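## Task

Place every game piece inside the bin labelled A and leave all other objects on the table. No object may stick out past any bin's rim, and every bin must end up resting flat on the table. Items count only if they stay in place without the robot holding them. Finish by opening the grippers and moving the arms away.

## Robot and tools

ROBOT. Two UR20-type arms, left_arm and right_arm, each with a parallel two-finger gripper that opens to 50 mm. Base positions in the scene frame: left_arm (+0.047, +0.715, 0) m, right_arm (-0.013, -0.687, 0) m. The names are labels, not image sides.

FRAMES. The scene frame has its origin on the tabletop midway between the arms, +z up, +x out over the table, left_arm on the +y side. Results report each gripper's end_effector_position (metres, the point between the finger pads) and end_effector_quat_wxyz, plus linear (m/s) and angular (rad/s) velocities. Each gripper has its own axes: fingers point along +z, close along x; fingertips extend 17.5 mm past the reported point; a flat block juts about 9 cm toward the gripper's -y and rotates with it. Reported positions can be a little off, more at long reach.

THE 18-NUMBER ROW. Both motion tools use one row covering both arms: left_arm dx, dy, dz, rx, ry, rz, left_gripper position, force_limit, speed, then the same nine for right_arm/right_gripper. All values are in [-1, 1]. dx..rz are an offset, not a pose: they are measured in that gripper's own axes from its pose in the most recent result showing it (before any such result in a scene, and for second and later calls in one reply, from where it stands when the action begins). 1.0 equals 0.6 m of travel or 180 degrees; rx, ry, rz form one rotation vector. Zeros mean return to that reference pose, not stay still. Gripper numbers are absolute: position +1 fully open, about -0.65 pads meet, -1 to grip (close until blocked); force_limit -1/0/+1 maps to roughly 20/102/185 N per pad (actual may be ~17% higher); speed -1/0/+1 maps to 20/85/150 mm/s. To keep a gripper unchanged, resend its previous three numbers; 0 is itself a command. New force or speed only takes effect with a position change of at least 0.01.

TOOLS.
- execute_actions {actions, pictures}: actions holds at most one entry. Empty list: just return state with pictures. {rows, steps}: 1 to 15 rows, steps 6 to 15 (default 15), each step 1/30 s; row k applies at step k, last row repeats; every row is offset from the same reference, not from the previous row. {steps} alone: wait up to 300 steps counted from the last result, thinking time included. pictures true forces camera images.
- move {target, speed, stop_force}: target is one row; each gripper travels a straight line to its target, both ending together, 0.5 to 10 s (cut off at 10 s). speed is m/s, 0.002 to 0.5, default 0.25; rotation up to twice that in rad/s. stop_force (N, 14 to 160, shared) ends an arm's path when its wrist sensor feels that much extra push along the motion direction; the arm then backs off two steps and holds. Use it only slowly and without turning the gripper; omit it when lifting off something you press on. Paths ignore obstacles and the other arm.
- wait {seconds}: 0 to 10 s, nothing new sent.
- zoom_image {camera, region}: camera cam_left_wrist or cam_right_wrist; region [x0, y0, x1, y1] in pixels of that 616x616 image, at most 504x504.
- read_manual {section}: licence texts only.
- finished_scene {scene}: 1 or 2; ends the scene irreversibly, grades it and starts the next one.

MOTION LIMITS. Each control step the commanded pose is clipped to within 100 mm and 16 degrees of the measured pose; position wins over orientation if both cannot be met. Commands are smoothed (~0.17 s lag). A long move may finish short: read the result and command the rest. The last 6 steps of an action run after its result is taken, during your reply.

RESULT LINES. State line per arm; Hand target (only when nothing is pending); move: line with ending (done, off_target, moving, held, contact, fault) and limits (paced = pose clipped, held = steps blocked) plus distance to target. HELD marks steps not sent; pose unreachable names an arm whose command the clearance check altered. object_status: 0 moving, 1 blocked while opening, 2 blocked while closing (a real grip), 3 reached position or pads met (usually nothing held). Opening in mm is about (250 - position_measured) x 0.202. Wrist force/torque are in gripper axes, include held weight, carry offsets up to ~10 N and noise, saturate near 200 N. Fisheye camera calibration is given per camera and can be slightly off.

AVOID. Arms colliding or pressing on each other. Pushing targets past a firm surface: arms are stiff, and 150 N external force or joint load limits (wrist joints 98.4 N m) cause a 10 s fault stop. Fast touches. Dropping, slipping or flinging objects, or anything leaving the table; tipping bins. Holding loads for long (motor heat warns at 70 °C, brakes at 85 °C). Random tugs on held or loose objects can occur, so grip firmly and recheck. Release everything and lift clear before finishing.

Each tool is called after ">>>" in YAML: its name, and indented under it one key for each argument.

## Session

>>> execute_actions:
  actions: []

Scene clock: 0.00 s of 4800.00 s.
left_arm: end_effector_position=(+0.2382, +0.2402, +0.1093) position_measured=3 object_status=3 end_effector_quat_wxyz=(-0.255, +0.553, +0.781, -0.140) end_effector_velocity=(-0.000, -0.001, +0.000) end_effector_angular_velocity=(+0.001, -0.001, +0.001) | right_arm: end_effector_position=(+0.4121, -0.0234, +0.3652) position_measured=3 object_status=3 end_effector_quat_wxyz=(-0.030, -0.416, +0.902, -0.108) end_effector_velocity=(+0.000, -0.000, +0.000) end_effector_angular_velocity=(-0.000, -0.001, -0.000)
Joint positions: left_arm=[-1.273 -1.425  2.534 -2.378 -2.085 -1.46 ] | right_arm=[ 4.343 -1.617 -2.042 -1.261  1.482 -1.097]
Joint velocities: left_arm=[-0.001 -0.    -0.001  0.     0.    -0.002] | right_arm=[ 0.     0.    -0.     0.    -0.001  0.   ]
Wrist force (N, on the end effector, along its own x y z axes, offset not removed): no reading
Wrist torque (N m, same axes, about the end effector's origin, offset not removed): no reading
Hand target (left_arm): +0.238, +0.240, +0.109; -0.255, +0.553, +0.781, -0.140
Hand target (right_arm): +0.412, -0.023, +0.365; -0.030, -0.416, +0.902, -0.108
camera_calibration (this result's frames):
cam_left_wrist: T_world_to_cam=[[-0.207117, 0.945683, 0.250573, -0.209509], [0.935755, 0.266223, -0.231276, -0.263275], [-0.285422, 0.186574, -0.940066, 0.279241], [0, 0, 0, 1]] pos_world=[0.282669, 0.21612, 0.254113]
cam_right_wrist: T_world_to_cam=[[-0.613481, -0.769439, 0.177781, 0.16193], [-0.761474, 0.636021, 0.12504, 0.286275], [-0.209283, -0.058666, -0.976094, 0.587082], [0, 0, 0, 1]] pos_world=[0.440198, -0.0230402, 0.508464]

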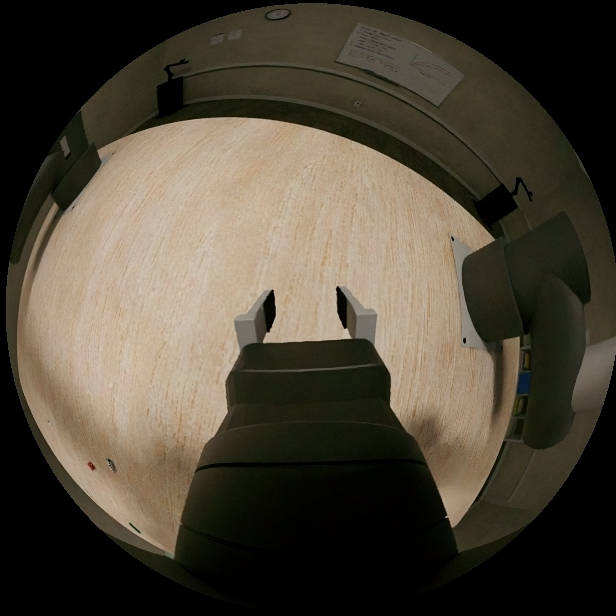

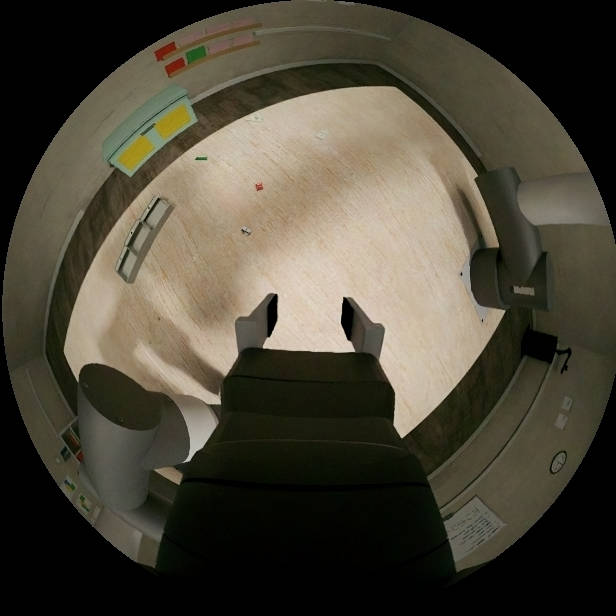

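>>> zoom_image:
  camera: "cam_right_wrist"
  region: [180, 100, 350, 250]

>>> zoom_image:
  camera: "cam_right_wrist"
  region: [90, 180, 220, 340]

>>> zoom_image:
  camera: "cam_left_wrist"
  region: [30, 400, 200, 570]

Region (180, 100, 350, 250) of cam_right_wrist's 616x616 image, scaled by 2.965, with more detail than that image has; it fills the top 445 rows of this view, and the rest is white.

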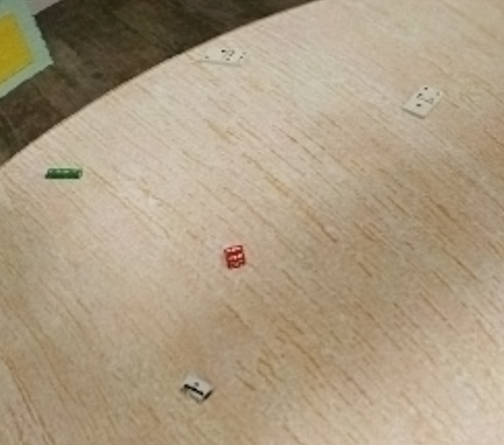

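Region (90, 180, 220, 340) of cam_right_wrist's 616x616 image, scaled by 3.150, with more detail than that image has; it fills the left 410 columns of this view, and the rest is white.

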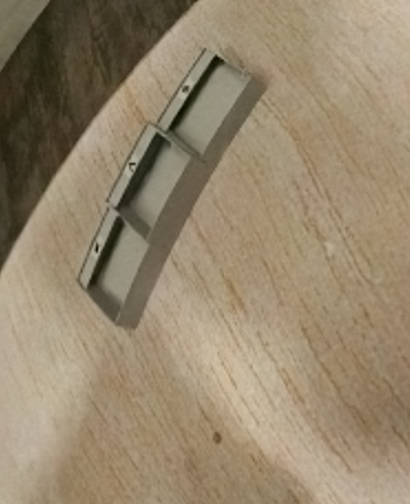

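Region (30, 400, 200, 570) of cam_left_wrist's 616x616 image, scaled by 2.965, with more detail than that image has.

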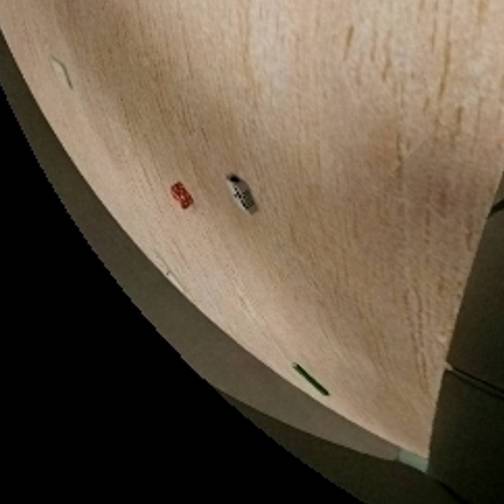

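>>> move:
  target: [-0.78,0.343,-0.457,-0.181,-0.0526,0.1045,1,-0.6,0.5,0.067,-0.752,0.559,-0.0659,-0.030,0.1746,1,-0.6,0.5]
  speed: 0.35

>>> zoom_image:
  camera: "cam_left_wrist"
  region: [250, 230, 370, 350]

>>> zoom_image:
  camera: "cam_right_wrist"
  region: [250, 230, 370, 350]

Scene clock: 4.47 s of 4800.00 s.
left_arm: end_effector_position=(+0.6738, -0.1427, +0.1217) position_measured=3 object_status=3 end_effector_quat_wxyz=(-0.000, +0.706, +0.708, -0.000) end_effector_velocity=(+0.001, -0.000, -0.001) end_effector_angular_velocity=(+0.001, -0.000, -0.001) | right_arm: end_effector_position=(+0.7390, -0.4102, +0.1199) position_measured=3 object_status=3 end_effector_quat_wxyz=(-0.000, -0.156, +0.988, +0.000) end_effector_velocity=(+0.001, -0.001, -0.001) end_effector_angular_velocity=(-0.000, -0.000, -0.002)
Joint positions: left_arm=[-1.182 -1.093  1.903 -2.381 -1.571 -1.111] | right_arm=[ 3.65  -1.813 -2.299 -0.602  1.572 -1.248]
Joint velocities: left_arm=[ 0.001  0.002 -0.001  0.     0.001  0.002] | right_arm=[-0.002 -0.001  0.     0.001 -0.    -0.   ]
Wrist force (N, on the end effector, along its own x y z axes, offset not removed): left_arm=[0.4 -0.3 -5.5] | right_arm=[-4.1 -0.5 -11.3]
Wrist torque (N m, same axes, about the end effector's origin, offset not removed): left_arm=[0.34 0.06 -0.22] | right_arm=[-0.93 0.82 0.08]
Hand target (left_arm): +0.674, -0.143, +0.122; -0.000, +0.707, +0.708, -0.000
Hand target (right_arm): +0.739, -0.410, +0.120; -0.000, -0.156, +0.988, +0.000
Off the commanded pose (left_arm): 0.001 m, 0 deg.
Off the commanded pose (right_arm): 0.002 m, 0 deg.
Kept back: nothing.
move: done
camera_calibration (this result's frames):
cam_left_wrist: T_world_to_cam=[[0.0399717, 0.998614, 0.0342484, 0.107115], [0.950363, -0.0485805, 0.307327, -0.686354], [0.308565, 0.020264, -0.950987, 0.0640258], [0, 0, 0, 1]] pos_world=[0.628247, -0.141608, 0.268154]
cam_right_wrist: T_world_to_cam=[[-0.9341, -0.355949, 0.0275077, 0.533014], [-0.333245, 0.89697, 0.290506, 0.58256], [-0.128079, 0.262195, -0.956478, 0.462621], [0, 0, 0, 1]] pos_world=[0.751276, -0.454109, 0.258588]

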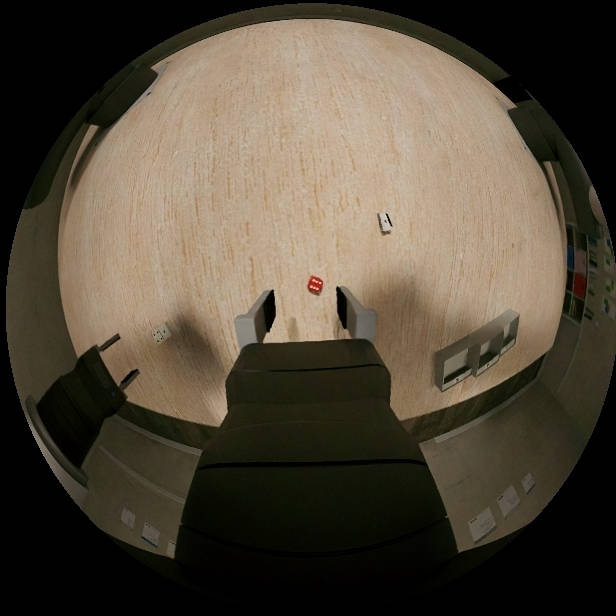

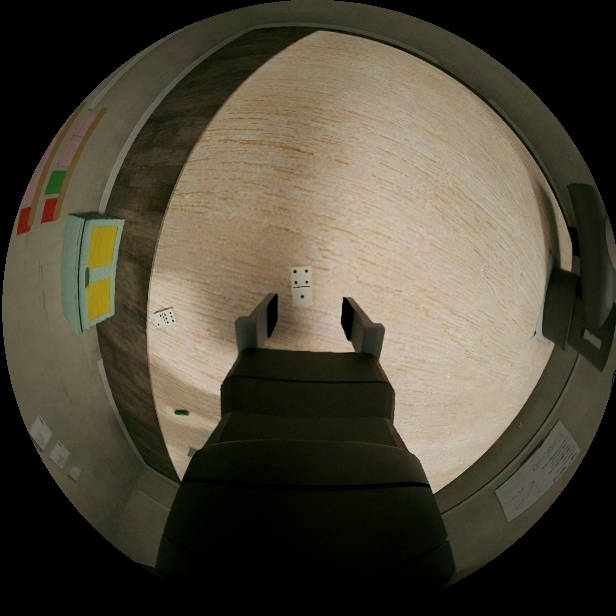

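Region (250, 230, 370, 350) of cam_left_wrist's 616x616 image, scaled by 4.200, with more detail than that image has.

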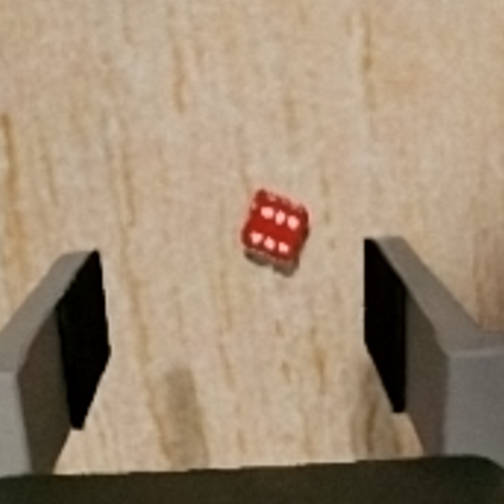

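Region (250, 230, 370, 350) of cam_right_wrist's 616x616 image, scaled by 4.200, with more detail than that image has.

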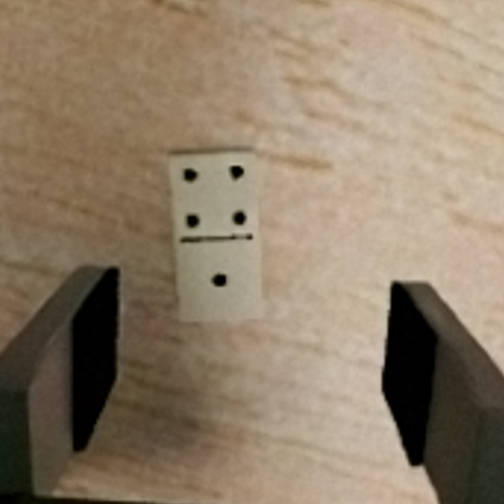

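>>> move:
  target: [0.0205,0.005,0.136,0,0,0.126,1,-0.6,0.5,-0.0207,-0.002,0.133,0,0,-0.031,1,-0.6,0.5]
  speed: 0.2

>>> zoom_image:
  camera: "cam_left_wrist"
  region: [250, 230, 370, 350]

>>> zoom_image:
  camera: "cam_right_wrist"
  region: [250, 230, 370, 350]

Scene clock: 6.47 s of 4800.00 s.
left_arm: end_effector_position=(+0.6767, -0.1307, +0.0403) position_measured=3 object_status=3 end_effector_quat_wxyz=(-0.000, +0.832, +0.555, -0.000) end_effector_velocity=(-0.000, -0.001, -0.001) end_effector_angular_velocity=(-0.002, -0.000, -0.009) | right_arm: end_effector_position=(+0.7512, -0.4073, +0.0404) position_measured=3 object_status=3 end_effector_quat_wxyz=(-0.000, -0.204, +0.979, +0.000) end_effector_velocity=(+0.000, -0.000, -0.002) end_effector_angular_velocity=(-0.000, -0.000, +0.002)
Joint positions: left_arm=[-1.18  -1.018  1.932 -2.485 -1.571 -0.714] | right_arm=[ 3.645 -1.928 -2.318 -0.466  1.572 -1.35 ]
Joint velocities: left_arm=[-0.     0.001  0.    -0.003 -0.001  0.009] | right_arm=[-0.    -0.002 -0.     0.003 -0.    -0.003]
Wrist force (N, on the end effector, along its own x y z axes, offset not removed): left_arm=[-0.1 -1.5 -4.5] | right_arm=[-4.0 2.5 -11.2]
Wrist torque (N m, same axes, about the end effector's origin, offset not removed): left_arm=[0.07 0.14 -0.30] | right_arm=[-0.47 0.80 0.37]
Hand target (left_arm): +0.677, -0.131, +0.040; -0.000, +0.832, +0.555, -0.000
Hand target (right_arm): +0.751, -0.407, +0.040; -0.000, -0.204, +0.979, +0.000
Off the commanded pose (left_arm): 0.000 m, 0 deg.
Off the commanded pose (right_arm): 0.000 m, 0 deg.
Kept back: nothing.
move: done
camera_calibration (this result's frames):
cam_left_wrist: T_world_to_cam=[[0.421253, 0.906298, 0.0342053, -0.172318], [0.858427, -0.410605, 0.30742, -0.648631], [0.292659, -0.100139, -0.950959, -0.0194744], [0, 0, 0, 1]] pos_world=[0.635091, -0.112109, 0.186777]
cam_right_wrist: T_world_to_cam=[[-0.895141, -0.444937, 0.0274397, 0.48209], [-0.418749, 0.860372, 0.290533, 0.656472], [-0.152877, 0.248578, -0.956471, 0.400416], [0, 0, 0, 1]] pos_world=[0.76765, -0.449845, 0.179031]

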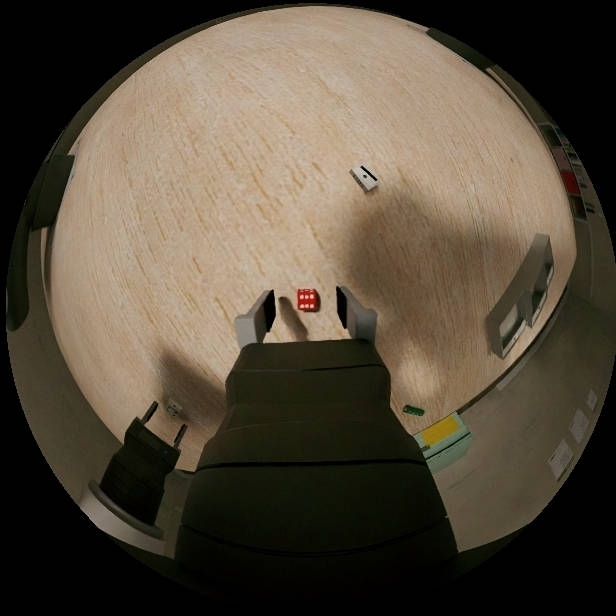

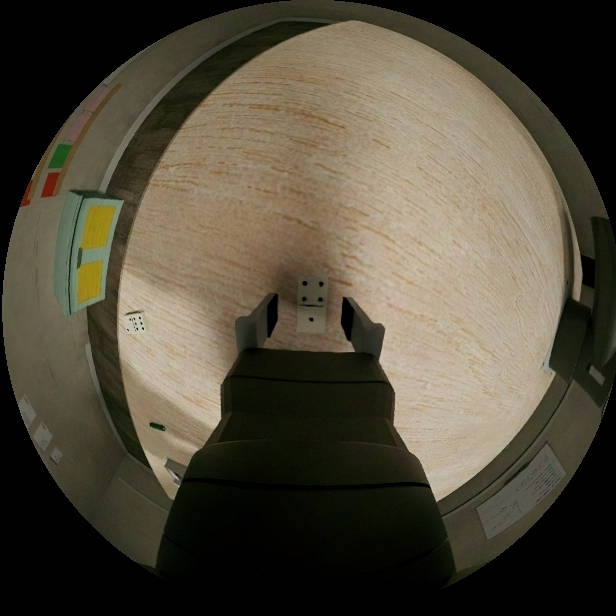

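Region (250, 230, 370, 350) of cam_left_wrist's 616x616 image, scaled by 4.200, with more detail than that image has.

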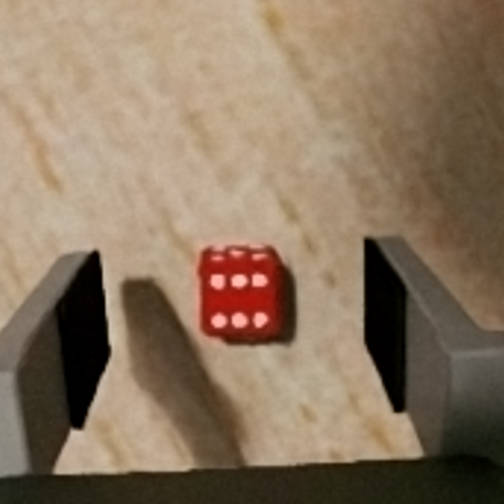

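Region (250, 230, 370, 350) of cam_right_wrist's 616x616 image, scaled by 4.200, with more detail than that image has.

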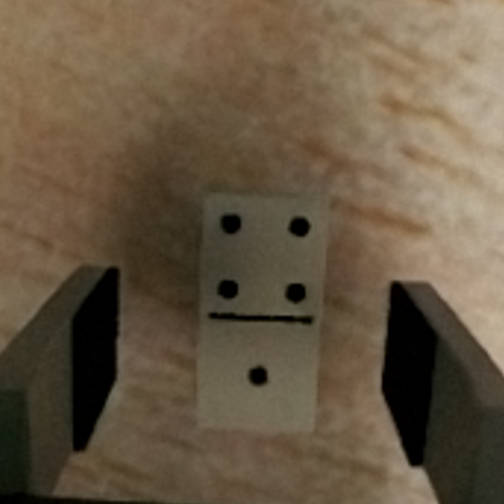

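>>> move:
  target: [0.002,0,0.030,0,0,0,1,-0.6,0.5,0.002,0,0.0338,0,0,0,1,-0.6,0.5]
  speed: 0.035
  stop_force: 15

>>> execute_actions:
  actions:
    - {"rows":[[0,0,0,0,0,0,-1,-0.6,0.5,0,0,0,0,0,0,-1,-0.6,0.5]],"steps":13}

>>> move:
  target: [0,0,-0.15,0,0,0,-1,-0.6,0.5,0,0,-0.15,0,0,0,-1,-0.6,0.5]
  speed: 0.2

>>> zoom_image:
  camera: "cam_left_wrist"
  region: [430, 220, 570, 370]

Scene clock: 7.63 s of 4800.00 s.
left_arm: end_effector_position=(+0.6771, -0.1296, +0.0224) position_measured=3 object_status=3 end_effector_quat_wxyz=(-0.000, +0.832, +0.555, -0.000) end_effector_velocity=(-0.001, -0.001, -0.001) end_effector_angular_velocity=(-0.001, -0.001, -0.001) | right_arm: end_effector_position=(+0.7501, -0.4077, +0.0202) position_measured=3 object_status=3 end_effector_quat_wxyz=(-0.000, -0.204, +0.979, +0.000) end_effector_velocity=(+0.000, -0.000, -0.001) end_effector_angular_velocity=(-0.000, -0.001, -0.000)
Joint positions: left_arm=[-1.179 -1.     1.937 -2.507 -1.571 -0.713] | right_arm=[ 3.645 -1.956 -2.327 -0.43   1.572 -1.35 ]
Joint velocities: left_arm=[-0.001  0.001 -0.    -0.002  0.     0.   ] | right_arm=[ 0.    -0.002 -0.001  0.004 -0.001  0.   ]
Wrist force (N, on the end effector, along its own x y z axes, offset not removed): left_arm=[-1.2 -1.9 -6.5] | right_arm=[-1.3 5.3 -5.4]
Wrist torque (N m, same axes, about the end effector's origin, offset not removed): left_arm=[0.00 0.42 -0.13] | right_arm=[0.08 0.17 0.27]
Hand target (left_arm): +0.677, -0.130, +0.022; -0.000, +0.832, +0.555, -0.000
Hand target (right_arm): +0.750, -0.408, +0.020; -0.000, -0.204, +0.979, +0.000
Off the commanded pose (left_arm): 0.000 m, 0 deg.
Off the commanded pose (right_arm): 0.000 m, 0 deg.
Kept back: nothing.
move: done
camera_calibration (this result's frames):
cam_left_wrist: T_world_to_cam=[[0.421259, 0.906297, 0.0341624, -0.172835], [0.858442, -0.410602, 0.307381, -0.643081], [0.292606, -0.100161, -0.950973, -0.0364573], [0, 0, 0, 1]] pos_world=[0.635524, -0.111062, 0.168906]
cam_right_wrist: T_world_to_cam=[[-0.895146, -0.444927, 0.0274639, 0.48148], [-0.418734, 0.860381, 0.290529, 0.66224], [-0.152894, 0.248566, -0.956472, 0.38111], [0, 0, 0, 1]] pos_world=[0.766567, -0.450286, 0.158898]

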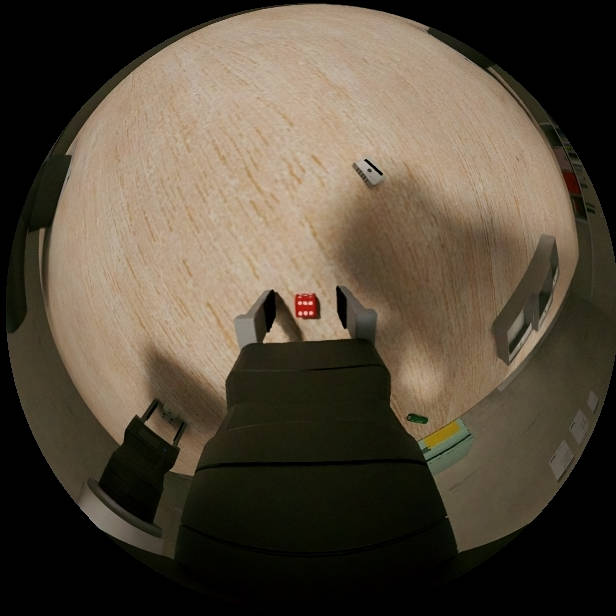

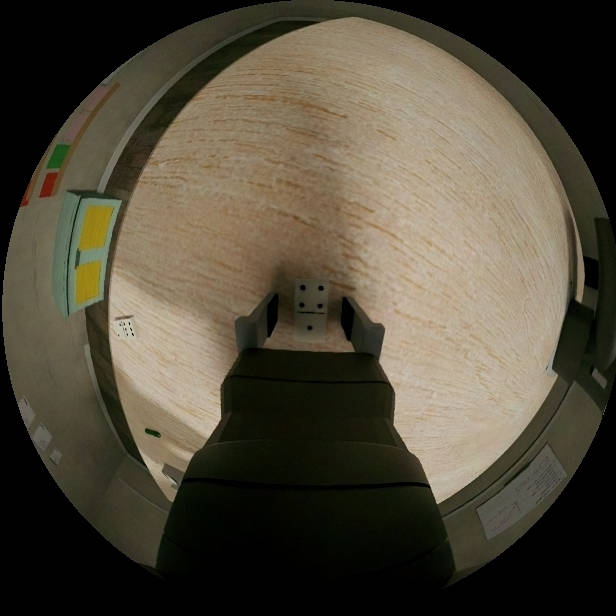

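Scene clock: 7.87 s of 4800.00 s.
left_arm: end_effector_position=(+0.6771, -0.1296, +0.0224) position_measured=119 object_status=0 end_effector_quat_wxyz=(-0.000, +0.832, +0.555, -0.000) end_effector_velocity=(-0.001, -0.002, +0.001) end_effector_angular_velocity=(-0.001, -0.001, -0.004) | right_arm: end_effector_position=(+0.7501, -0.4077, +0.0202) position_measured=119 object_status=0 end_effector_quat_wxyz=(-0.000, -0.204, +0.979, +0.000) end_effector_velocity=(-0.000, +0.000, -0.000) end_effector_angular_velocity=(+0.001, +0.001, -0.001)
Joint positions: left_arm=[-1.179 -1.     1.937 -2.508 -1.571 -0.713] | right_arm=[ 3.645 -1.956 -2.327 -0.43   1.572 -1.35 ]
Joint velocities: left_arm=[-0.002 -0.001 -0.001 -0.     0.     0.002] | right_arm=[-0.    -0.     0.    -0.001  0.001  0.001]
Wrist force (N, on the end effector, along its own x y z axes, offset not removed): left_arm=[0.1 -1.9 -4.6] | right_arm=[-6.0 2.7 -7.0]
Wrist torque (N m, same axes, about the end effector's origin, offset not removed): left_arm=[-0.04 0.13 -0.17] | right_arm=[-0.12 1.29 0.17]
Steps of this call (steps 1 to 7: the first 7 steps of this action). Readings (end_effector_position | what the end effector reports):
1: left_arm (+0.6771, -0.1296, +0.0224) | right_arm (+0.7501, -0.4077, +0.0202) | left_arm position_measured=3 object_status=0 | right_arm position_measured=3 object_status=0
2: left_arm (+0.6771, -0.1296, +0.0224) | right_arm (+0.7501, -0.4077, +0.0202) | left_arm position_measured=22 object_status=0 | right_arm position_measured=22 object_status=0
4: left_arm (+0.6771, -0.1296, +0.0224) | right_arm (+0.7501, -0.4077, +0.0202) | left_arm position_measured=61 object_status=0 | right_arm position_measured=61 object_status=0
7: the state above

Scene clock: 9.17 s of 4800.00 s.
left_arm: end_effector_position=(+0.6772, -0.1293, +0.1121) position_measured=179 object_status=2 end_effector_quat_wxyz=(-0.000, +0.832, +0.555, -0.000) end_effector_velocity=(-0.000, -0.000, +0.001) end_effector_angular_velocity=(-0.000, +0.001, -0.001) | right_arm: end_effector_position=(+0.7501, -0.4080, +0.1099) position_measured=137 object_status=2 end_effector_quat_wxyz=(-0.000, -0.204, +0.979, +0.000) end_effector_velocity=(-0.000, +0.000, +0.001) end_effector_angular_velocity=(+0.001, +0.001, +0.000)
Joint positions: left_arm=[-1.179 -1.086  1.909 -2.394 -1.571 -0.713] | right_arm=[ 3.645 -1.833 -2.292 -0.588  1.572 -1.35 ]
Joint velocities: left_arm=[-0.    -0.001 -0.001  0.002 -0.001  0.001] | right_arm=[-0.     0.002  0.001 -0.003  0.001 -0.   ]
Wrist force (N, on the end effector, along its own x y z axes, offset not removed): left_arm=[0.5 -0.9 -4.5] | right_arm=[-2.8 2.7 -3.6]
Wrist torque (N m, same axes, about the end effector's origin, offset not removed): left_arm=[0.22 0.08 -0.25] | right_arm=[-0.15 0.40 0.32]
Hand target (left_arm): +0.677, -0.129, +0.112; -0.000, +0.832, +0.555, -0.000
Hand target (right_arm): +0.750, -0.408, +0.110; -0.000, -0.204, +0.979, +0.000
Off your previous action's commanded pose (left_arm): 0.000 m, 0 deg at its last step (step 6 of this call).
Off your previous action's commanded pose (right_arm): 0.000 m, 0 deg at its last step (step 6 of this call).
Off the commanded pose (left_arm): 0.000 m, 0 deg.
Off the commanded pose (right_arm): 0.000 m, 0 deg.
Kept back: nothing.
move: done
camera_calibration (this result's frames):
cam_left_wrist: T_world_to_cam=[[0.421246, 0.906301, 0.0342049, -0.176218], [0.858451, -0.410605, 0.307353, -0.670624], [0.292599, -0.100108, -0.950981, 0.0488559], [0, 0, 0, 1]] pos_world=[0.635634, -0.110765, 0.258607]
cam_right_wrist: T_world_to_cam=[[-0.895146, -0.444928, 0.0274351, 0.478892], [-0.418746, 0.860384, 0.290503, 0.636425], [-0.152858, 0.248554, -0.956481, 0.466941], [0, 0, 0, 1]] pos_world=[0.766554, -0.450557, 0.248599]

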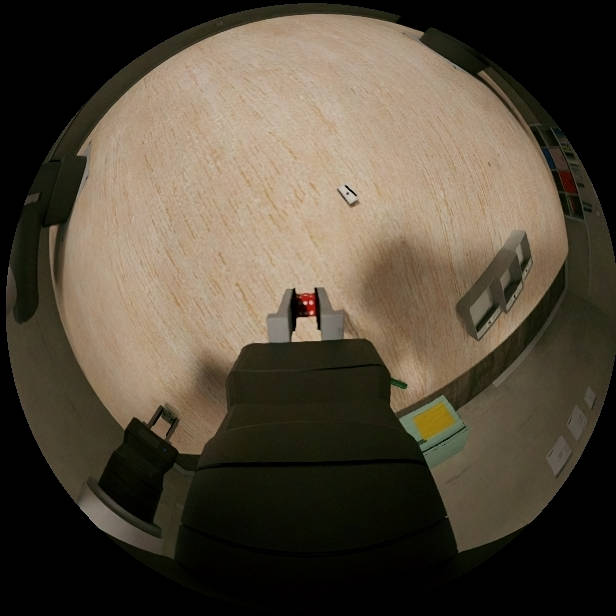

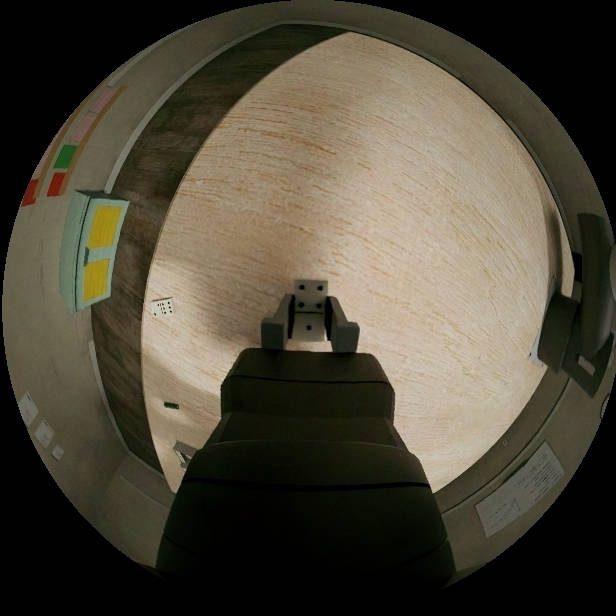

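Region (430, 220, 570, 370) of cam_left_wrist's 616x616 image, scaled by 3.360, with more detail than that image has; it fills the left 470 columns of this view, and the rest is white.

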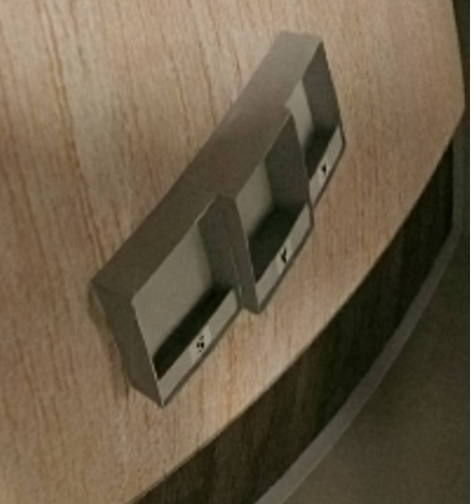

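>>> move:
  target: [0.676,0.002,0,0,0,-0.196,-1,-0.6,0.5,-0.31,0.334,0,0,0,-0.4394,-1,-0.6,0.5]
  speed: 0.35

>>> zoom_image:
  camera: "cam_left_wrist"
  region: [190, 210, 410, 360]

Scene clock: 12.97 s of 4800.00 s.
left_arm: end_effector_position=(+0.8335, +0.2443, +0.1107) position_measured=179 object_status=2 end_effector_quat_wxyz=(-0.001, +0.624, +0.781, -0.001) end_effector_velocity=(+0.000, -0.000, -0.000) end_effector_angular_velocity=(-0.000, -0.000, +0.003) | right_arm: end_effector_position=(+0.8406, -0.1502, +0.1105) position_measured=137 object_status=2 end_effector_quat_wxyz=(+0.000, +0.780, -0.625, -0.000) end_effector_velocity=(+0.001, +0.001, +0.000) end_effector_angular_velocity=(+0.001, +0.000, +0.005)
Joint positions: left_arm=[-0.81  -1.203  2.118 -2.485 -1.572 -0.96 ] | right_arm=[ 3.789 -1.981 -2.045 -0.686  1.571 -2.586]
Joint velocities: left_arm=[ 0.     0.    -0.    -0.     0.    -0.003] | right_arm=[ 0.    -0.001  0.002 -0.     0.001 -0.005]
Wrist force (N, on the end effector, along its own x y z axes, offset not removed): left_arm=[-0.6 -1.0 -5.2] | right_arm=[4.5 -1.4 -2.2]
Wrist torque (N m, same axes, about the end effector's origin, offset not removed): left_arm=[0.17 0.36 -0.26] | right_arm=[-1.22 -0.76 0.16]
Hand target (left_arm): +0.834, +0.244, +0.111; -0.001, +0.624, +0.781, -0.001
Hand target (right_arm): +0.841, -0.150, +0.111; +0.000, +0.781, -0.625, -0.000
Off the commanded pose (left_arm): 0.002 m, 0 deg.
Off the commanded pose (right_arm): 0.001 m, 0 deg.
Kept back: nothing.
move: done
camera_calibration (this result's frames):
cam_left_wrist: T_world_to_cam=[[-0.179324, 0.983195, 0.0342255, -0.0988111], [0.938496, 0.160529, 0.305706, -0.856957], [0.295074, 0.0869409, -0.951511, -0.00856479], [0, 0, 0, 1]] pos_world=[0.789059, 0.235462, 0.257209]
cam_right_wrist: T_world_to_cam=[[0.267004, -0.963337, 0.026281, -0.380022], [-0.924222, -0.248247, 0.290152, 0.710783], [-0.27299, -0.101761, -0.95662, 0.465687], [0, 0, 0, 1]] pos_world=[0.885516, -0.142251, 0.249237]

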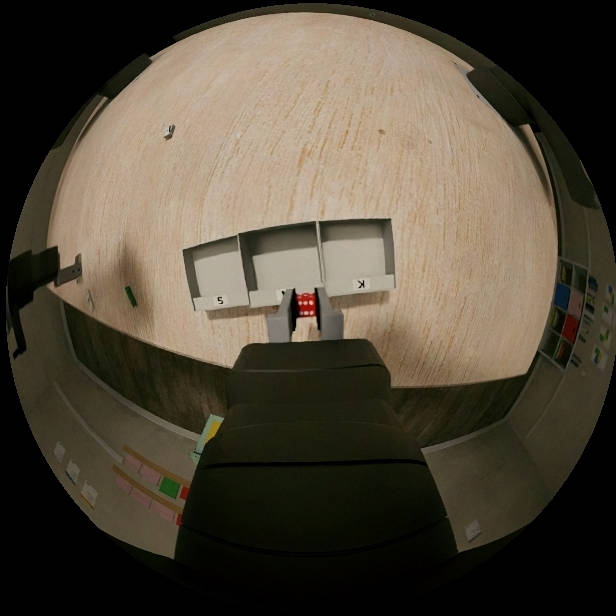

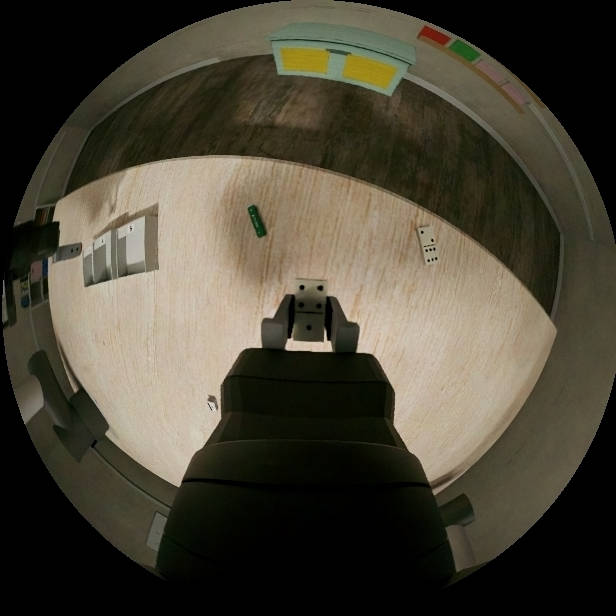

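Region (190, 210, 410, 360) of cam_left_wrist's 616x616 image, scaled by 2.291, with more detail than that image has; it fills the top 344 rows of this view, and the rest is white.

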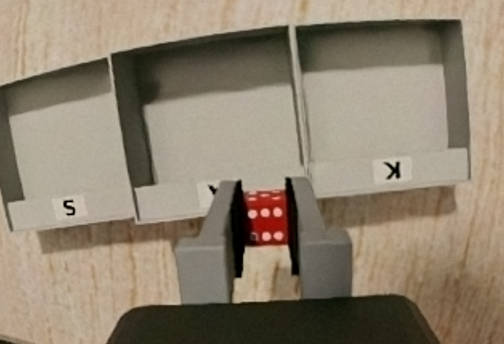

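>>> move:
  target: [-0.005,-0.061,0.068,0,0,-0.023,-1,-0.6,0.5,0,0,0,0,0,0,-1,-0.6,0.5]
  speed: 0.15

>>> zoom_image:
  camera: "cam_left_wrist"
  region: [190, 210, 410, 360]

>>> zoom_image:
  camera: "cam_right_wrist"
  region: [395, 210, 465, 280]

>>> zoom_image:
  camera: "cam_right_wrist"
  region: [230, 195, 290, 250]

Scene clock: 14.50 s of 4800.00 s.
left_arm: end_effector_position=(+0.7985, +0.2332, +0.0701) position_measured=179 object_status=2 end_effector_quat_wxyz=(-0.001, +0.596, +0.803, -0.001) end_effector_velocity=(-0.000, +0.000, -0.001) end_effector_angular_velocity=(+0.000, -0.000, +0.003) | right_arm: end_effector_position=(+0.8406, -0.1502, +0.1105) position_measured=137 object_status=2 end_effector_quat_wxyz=(+0.000, +0.780, -0.625, -0.000) end_effector_velocity=(+0.000, -0.001, -0.000) end_effector_angular_velocity=(-0.001, -0.001, +0.000)
Joint positions: left_arm=[-0.845 -1.179  2.171 -2.563 -1.572 -1.066] | right_arm=[ 3.789 -1.981 -2.045 -0.686  1.572 -2.586]
Joint velocities: left_arm=[-0.     0.001  0.001 -0.002  0.    -0.003] | right_arm=[ 0.     0.    -0.    -0.    -0.002 -0.   ]
Wrist force (N, on the end effector, along its own x y z axes, offset not removed): left_arm=[-0.5 -0.5 -3.9] | right_arm=[1.3 6.5 -7.3]
Wrist torque (N m, same axes, about the end effector's origin, offset not removed): left_arm=[0.35 0.27 -0.26] | right_arm=[0.65 -0.29 0.52]
Hand target (left_arm): +0.798, +0.233, +0.070; -0.001, +0.596, +0.803, -0.001
Hand target (right_arm): +0.841, -0.150, +0.111; +0.000, +0.780, -0.625, -0.000
Off the commanded pose (left_arm): 0.000 m, 0 deg.
Off the commanded pose (right_arm): 0.000 m, 0 deg.
Kept back: nothing.
move: done
camera_calibration (this result's frames):
cam_left_wrist: T_world_to_cam=[[-0.249703, 0.967713, 0.0343653, -0.0330725], [0.924464, 0.227683, 0.30582, -0.814433], [0.288122, 0.108134, -0.951469, -0.0352654], [0, 0, 0, 1]] pos_world=[0.754817, 0.221251, 0.216653]
cam_right_wrist: T_world_to_cam=[[0.267024, -0.963331, 0.0263105, -0.380029], [-0.924177, -0.248243, 0.290297, 0.710711], [-0.273121, -0.101832, -0.956575, 0.465696], [0, 0, 0, 1]] pos_world=[0.885491, -0.142242, 0.249154]

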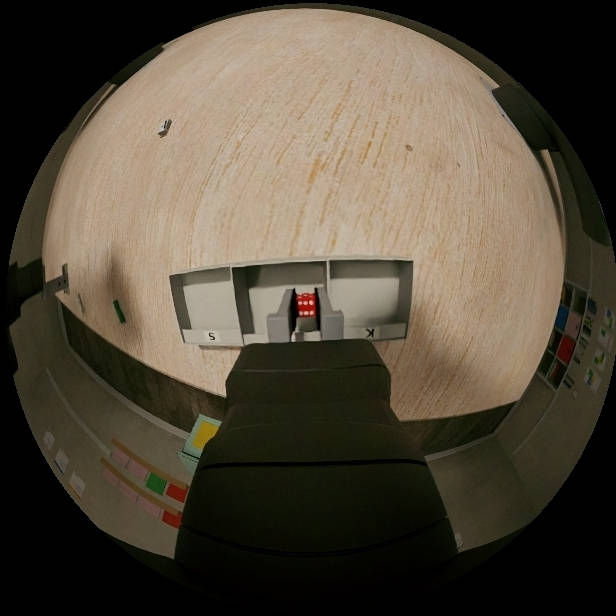

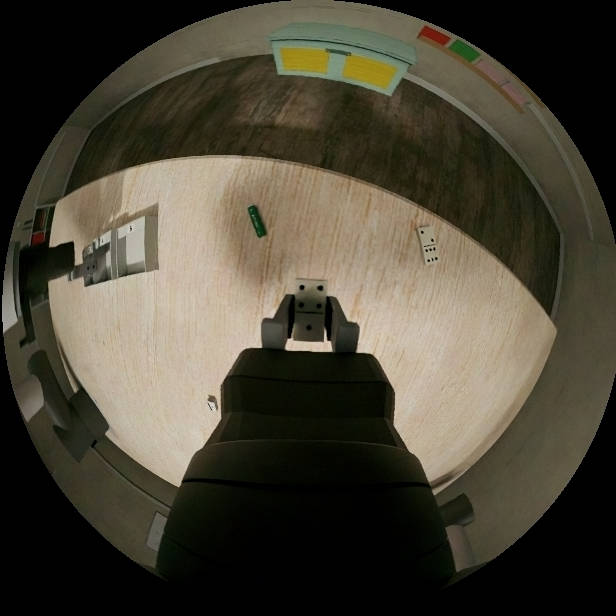

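Region (190, 210, 410, 360) of cam_left_wrist's 616x616 image, scaled by 2.291, with more detail than that image has; it fills the top 344 rows of this view, and the rest is white.

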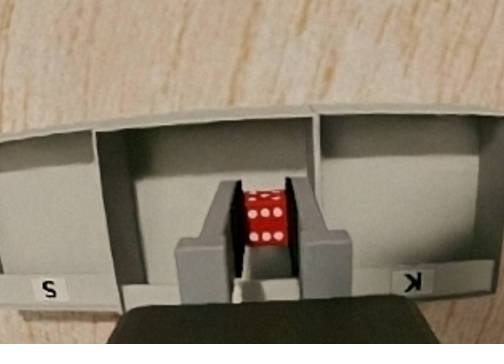

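Region (395, 210, 465, 280) of cam_right_wrist's 616x616 image, scaled by 7.200, with more detail than that image has.

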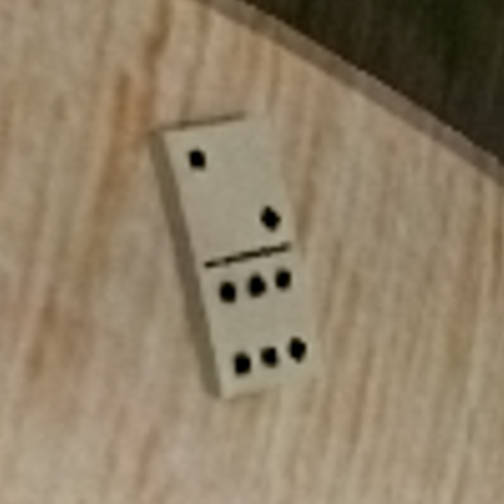

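Region (230, 195, 290, 250) of cam_right_wrist's 616x616 image, scaled by 8.400, with more detail than that image has; it fills the top 462 rows of this view, and the rest is white.

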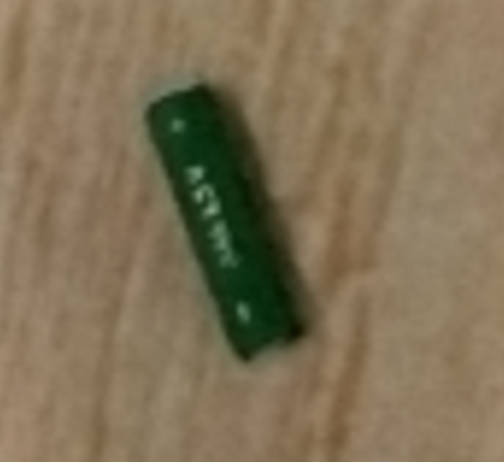

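>>> move:
  target: [-0.005,0,0.068,0,0,0,-1,-0.6,0.5,0,0,0,0,0,0,-1,-0.6,0.5]
  speed: 0.045
  stop_force: 15

Scene clock: 16.00 s of 4800.00 s.
left_arm: end_effector_position=(+0.7993, +0.2303, +0.0295) position_measured=179 object_status=2 end_effector_quat_wxyz=(-0.001, +0.596, +0.803, -0.001) end_effector_velocity=(+0.001, -0.000, -0.001) end_effector_angular_velocity=(-0.001, +0.000, +0.001) | right_arm: end_effector_position=(+0.8406, -0.1502, +0.1105) position_measured=137 object_status=2 end_effector_quat_wxyz=(+0.000, +0.780, -0.625, -0.000) end_effector_velocity=(+0.000, -0.001, -0.000) end_effector_angular_velocity=(-0.001, -0.001, -0.001)
Joint positions: left_arm=[-0.847 -1.128  2.181 -2.623 -1.572 -1.068] | right_arm=[ 3.789 -1.981 -2.045 -0.686  1.572 -2.586]
Joint velocities: left_arm=[ 0.001  0.002 -0.    -0.002 -0.001 -0.   ] | right_arm=[-0.    -0.    -0.    -0.    -0.002  0.001]
Wrist force (N, on the end effector, along its own x y z axes, offset not removed): left_arm=[-1.3 -1.1 -6.1] | right_arm=[1.5 0.3 -6.3]
Wrist torque (N m, same axes, about the end effector's origin, offset not removed): left_arm=[0.17 0.51 -0.13] | right_arm=[-0.64 -0.35 0.15]
Hand target (left_arm): +0.799, +0.230, +0.029; -0.001, +0.596, +0.803, -0.001
Hand target (right_arm): +0.841, -0.150, +0.110; +0.000, +0.780, -0.625, -0.000
Off the commanded pose (left_arm): 0.000 m, 0 deg.
Off the commanded pose (right_arm): 0.000 m, 0 deg.
Kept back: nothing.
move: done
camera_calibration (this result's frames):
cam_left_wrist: T_world_to_cam=[[-0.249705, 0.967711, 0.0343833, -0.0285848], [0.924454, 0.227675, 0.305857, -0.802077], [0.288153, 0.10816, -0.951456, -0.0738602], [0, 0, 0, 1]] pos_world=[0.755628, 0.218264, 0.176029]
cam_right_wrist: T_world_to_cam=[[0.26702, -0.963332, 0.0263094, -0.380026], [-0.924178, -0.24824, 0.290296, 0.710712], [-0.27312, -0.101829, -0.956575, 0.465694], [0, 0, 0, 1]] pos_world=[0.88549, -0.142243, 0.249153]

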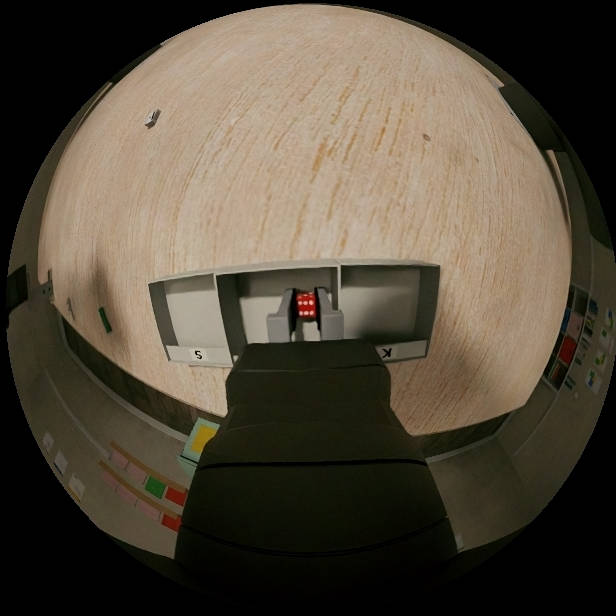

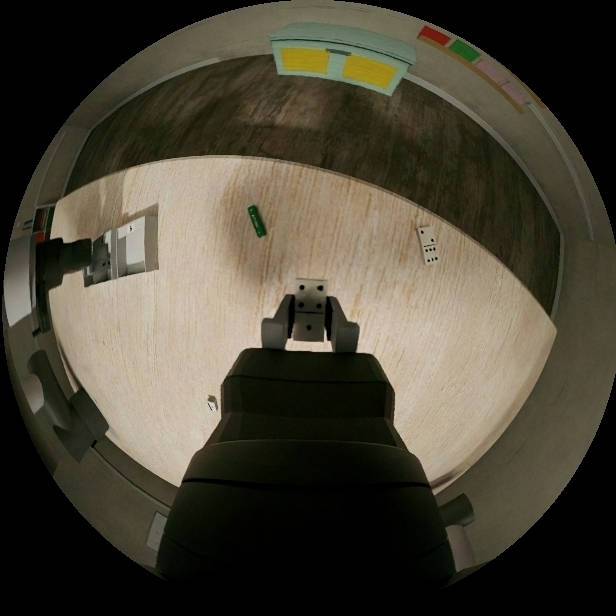

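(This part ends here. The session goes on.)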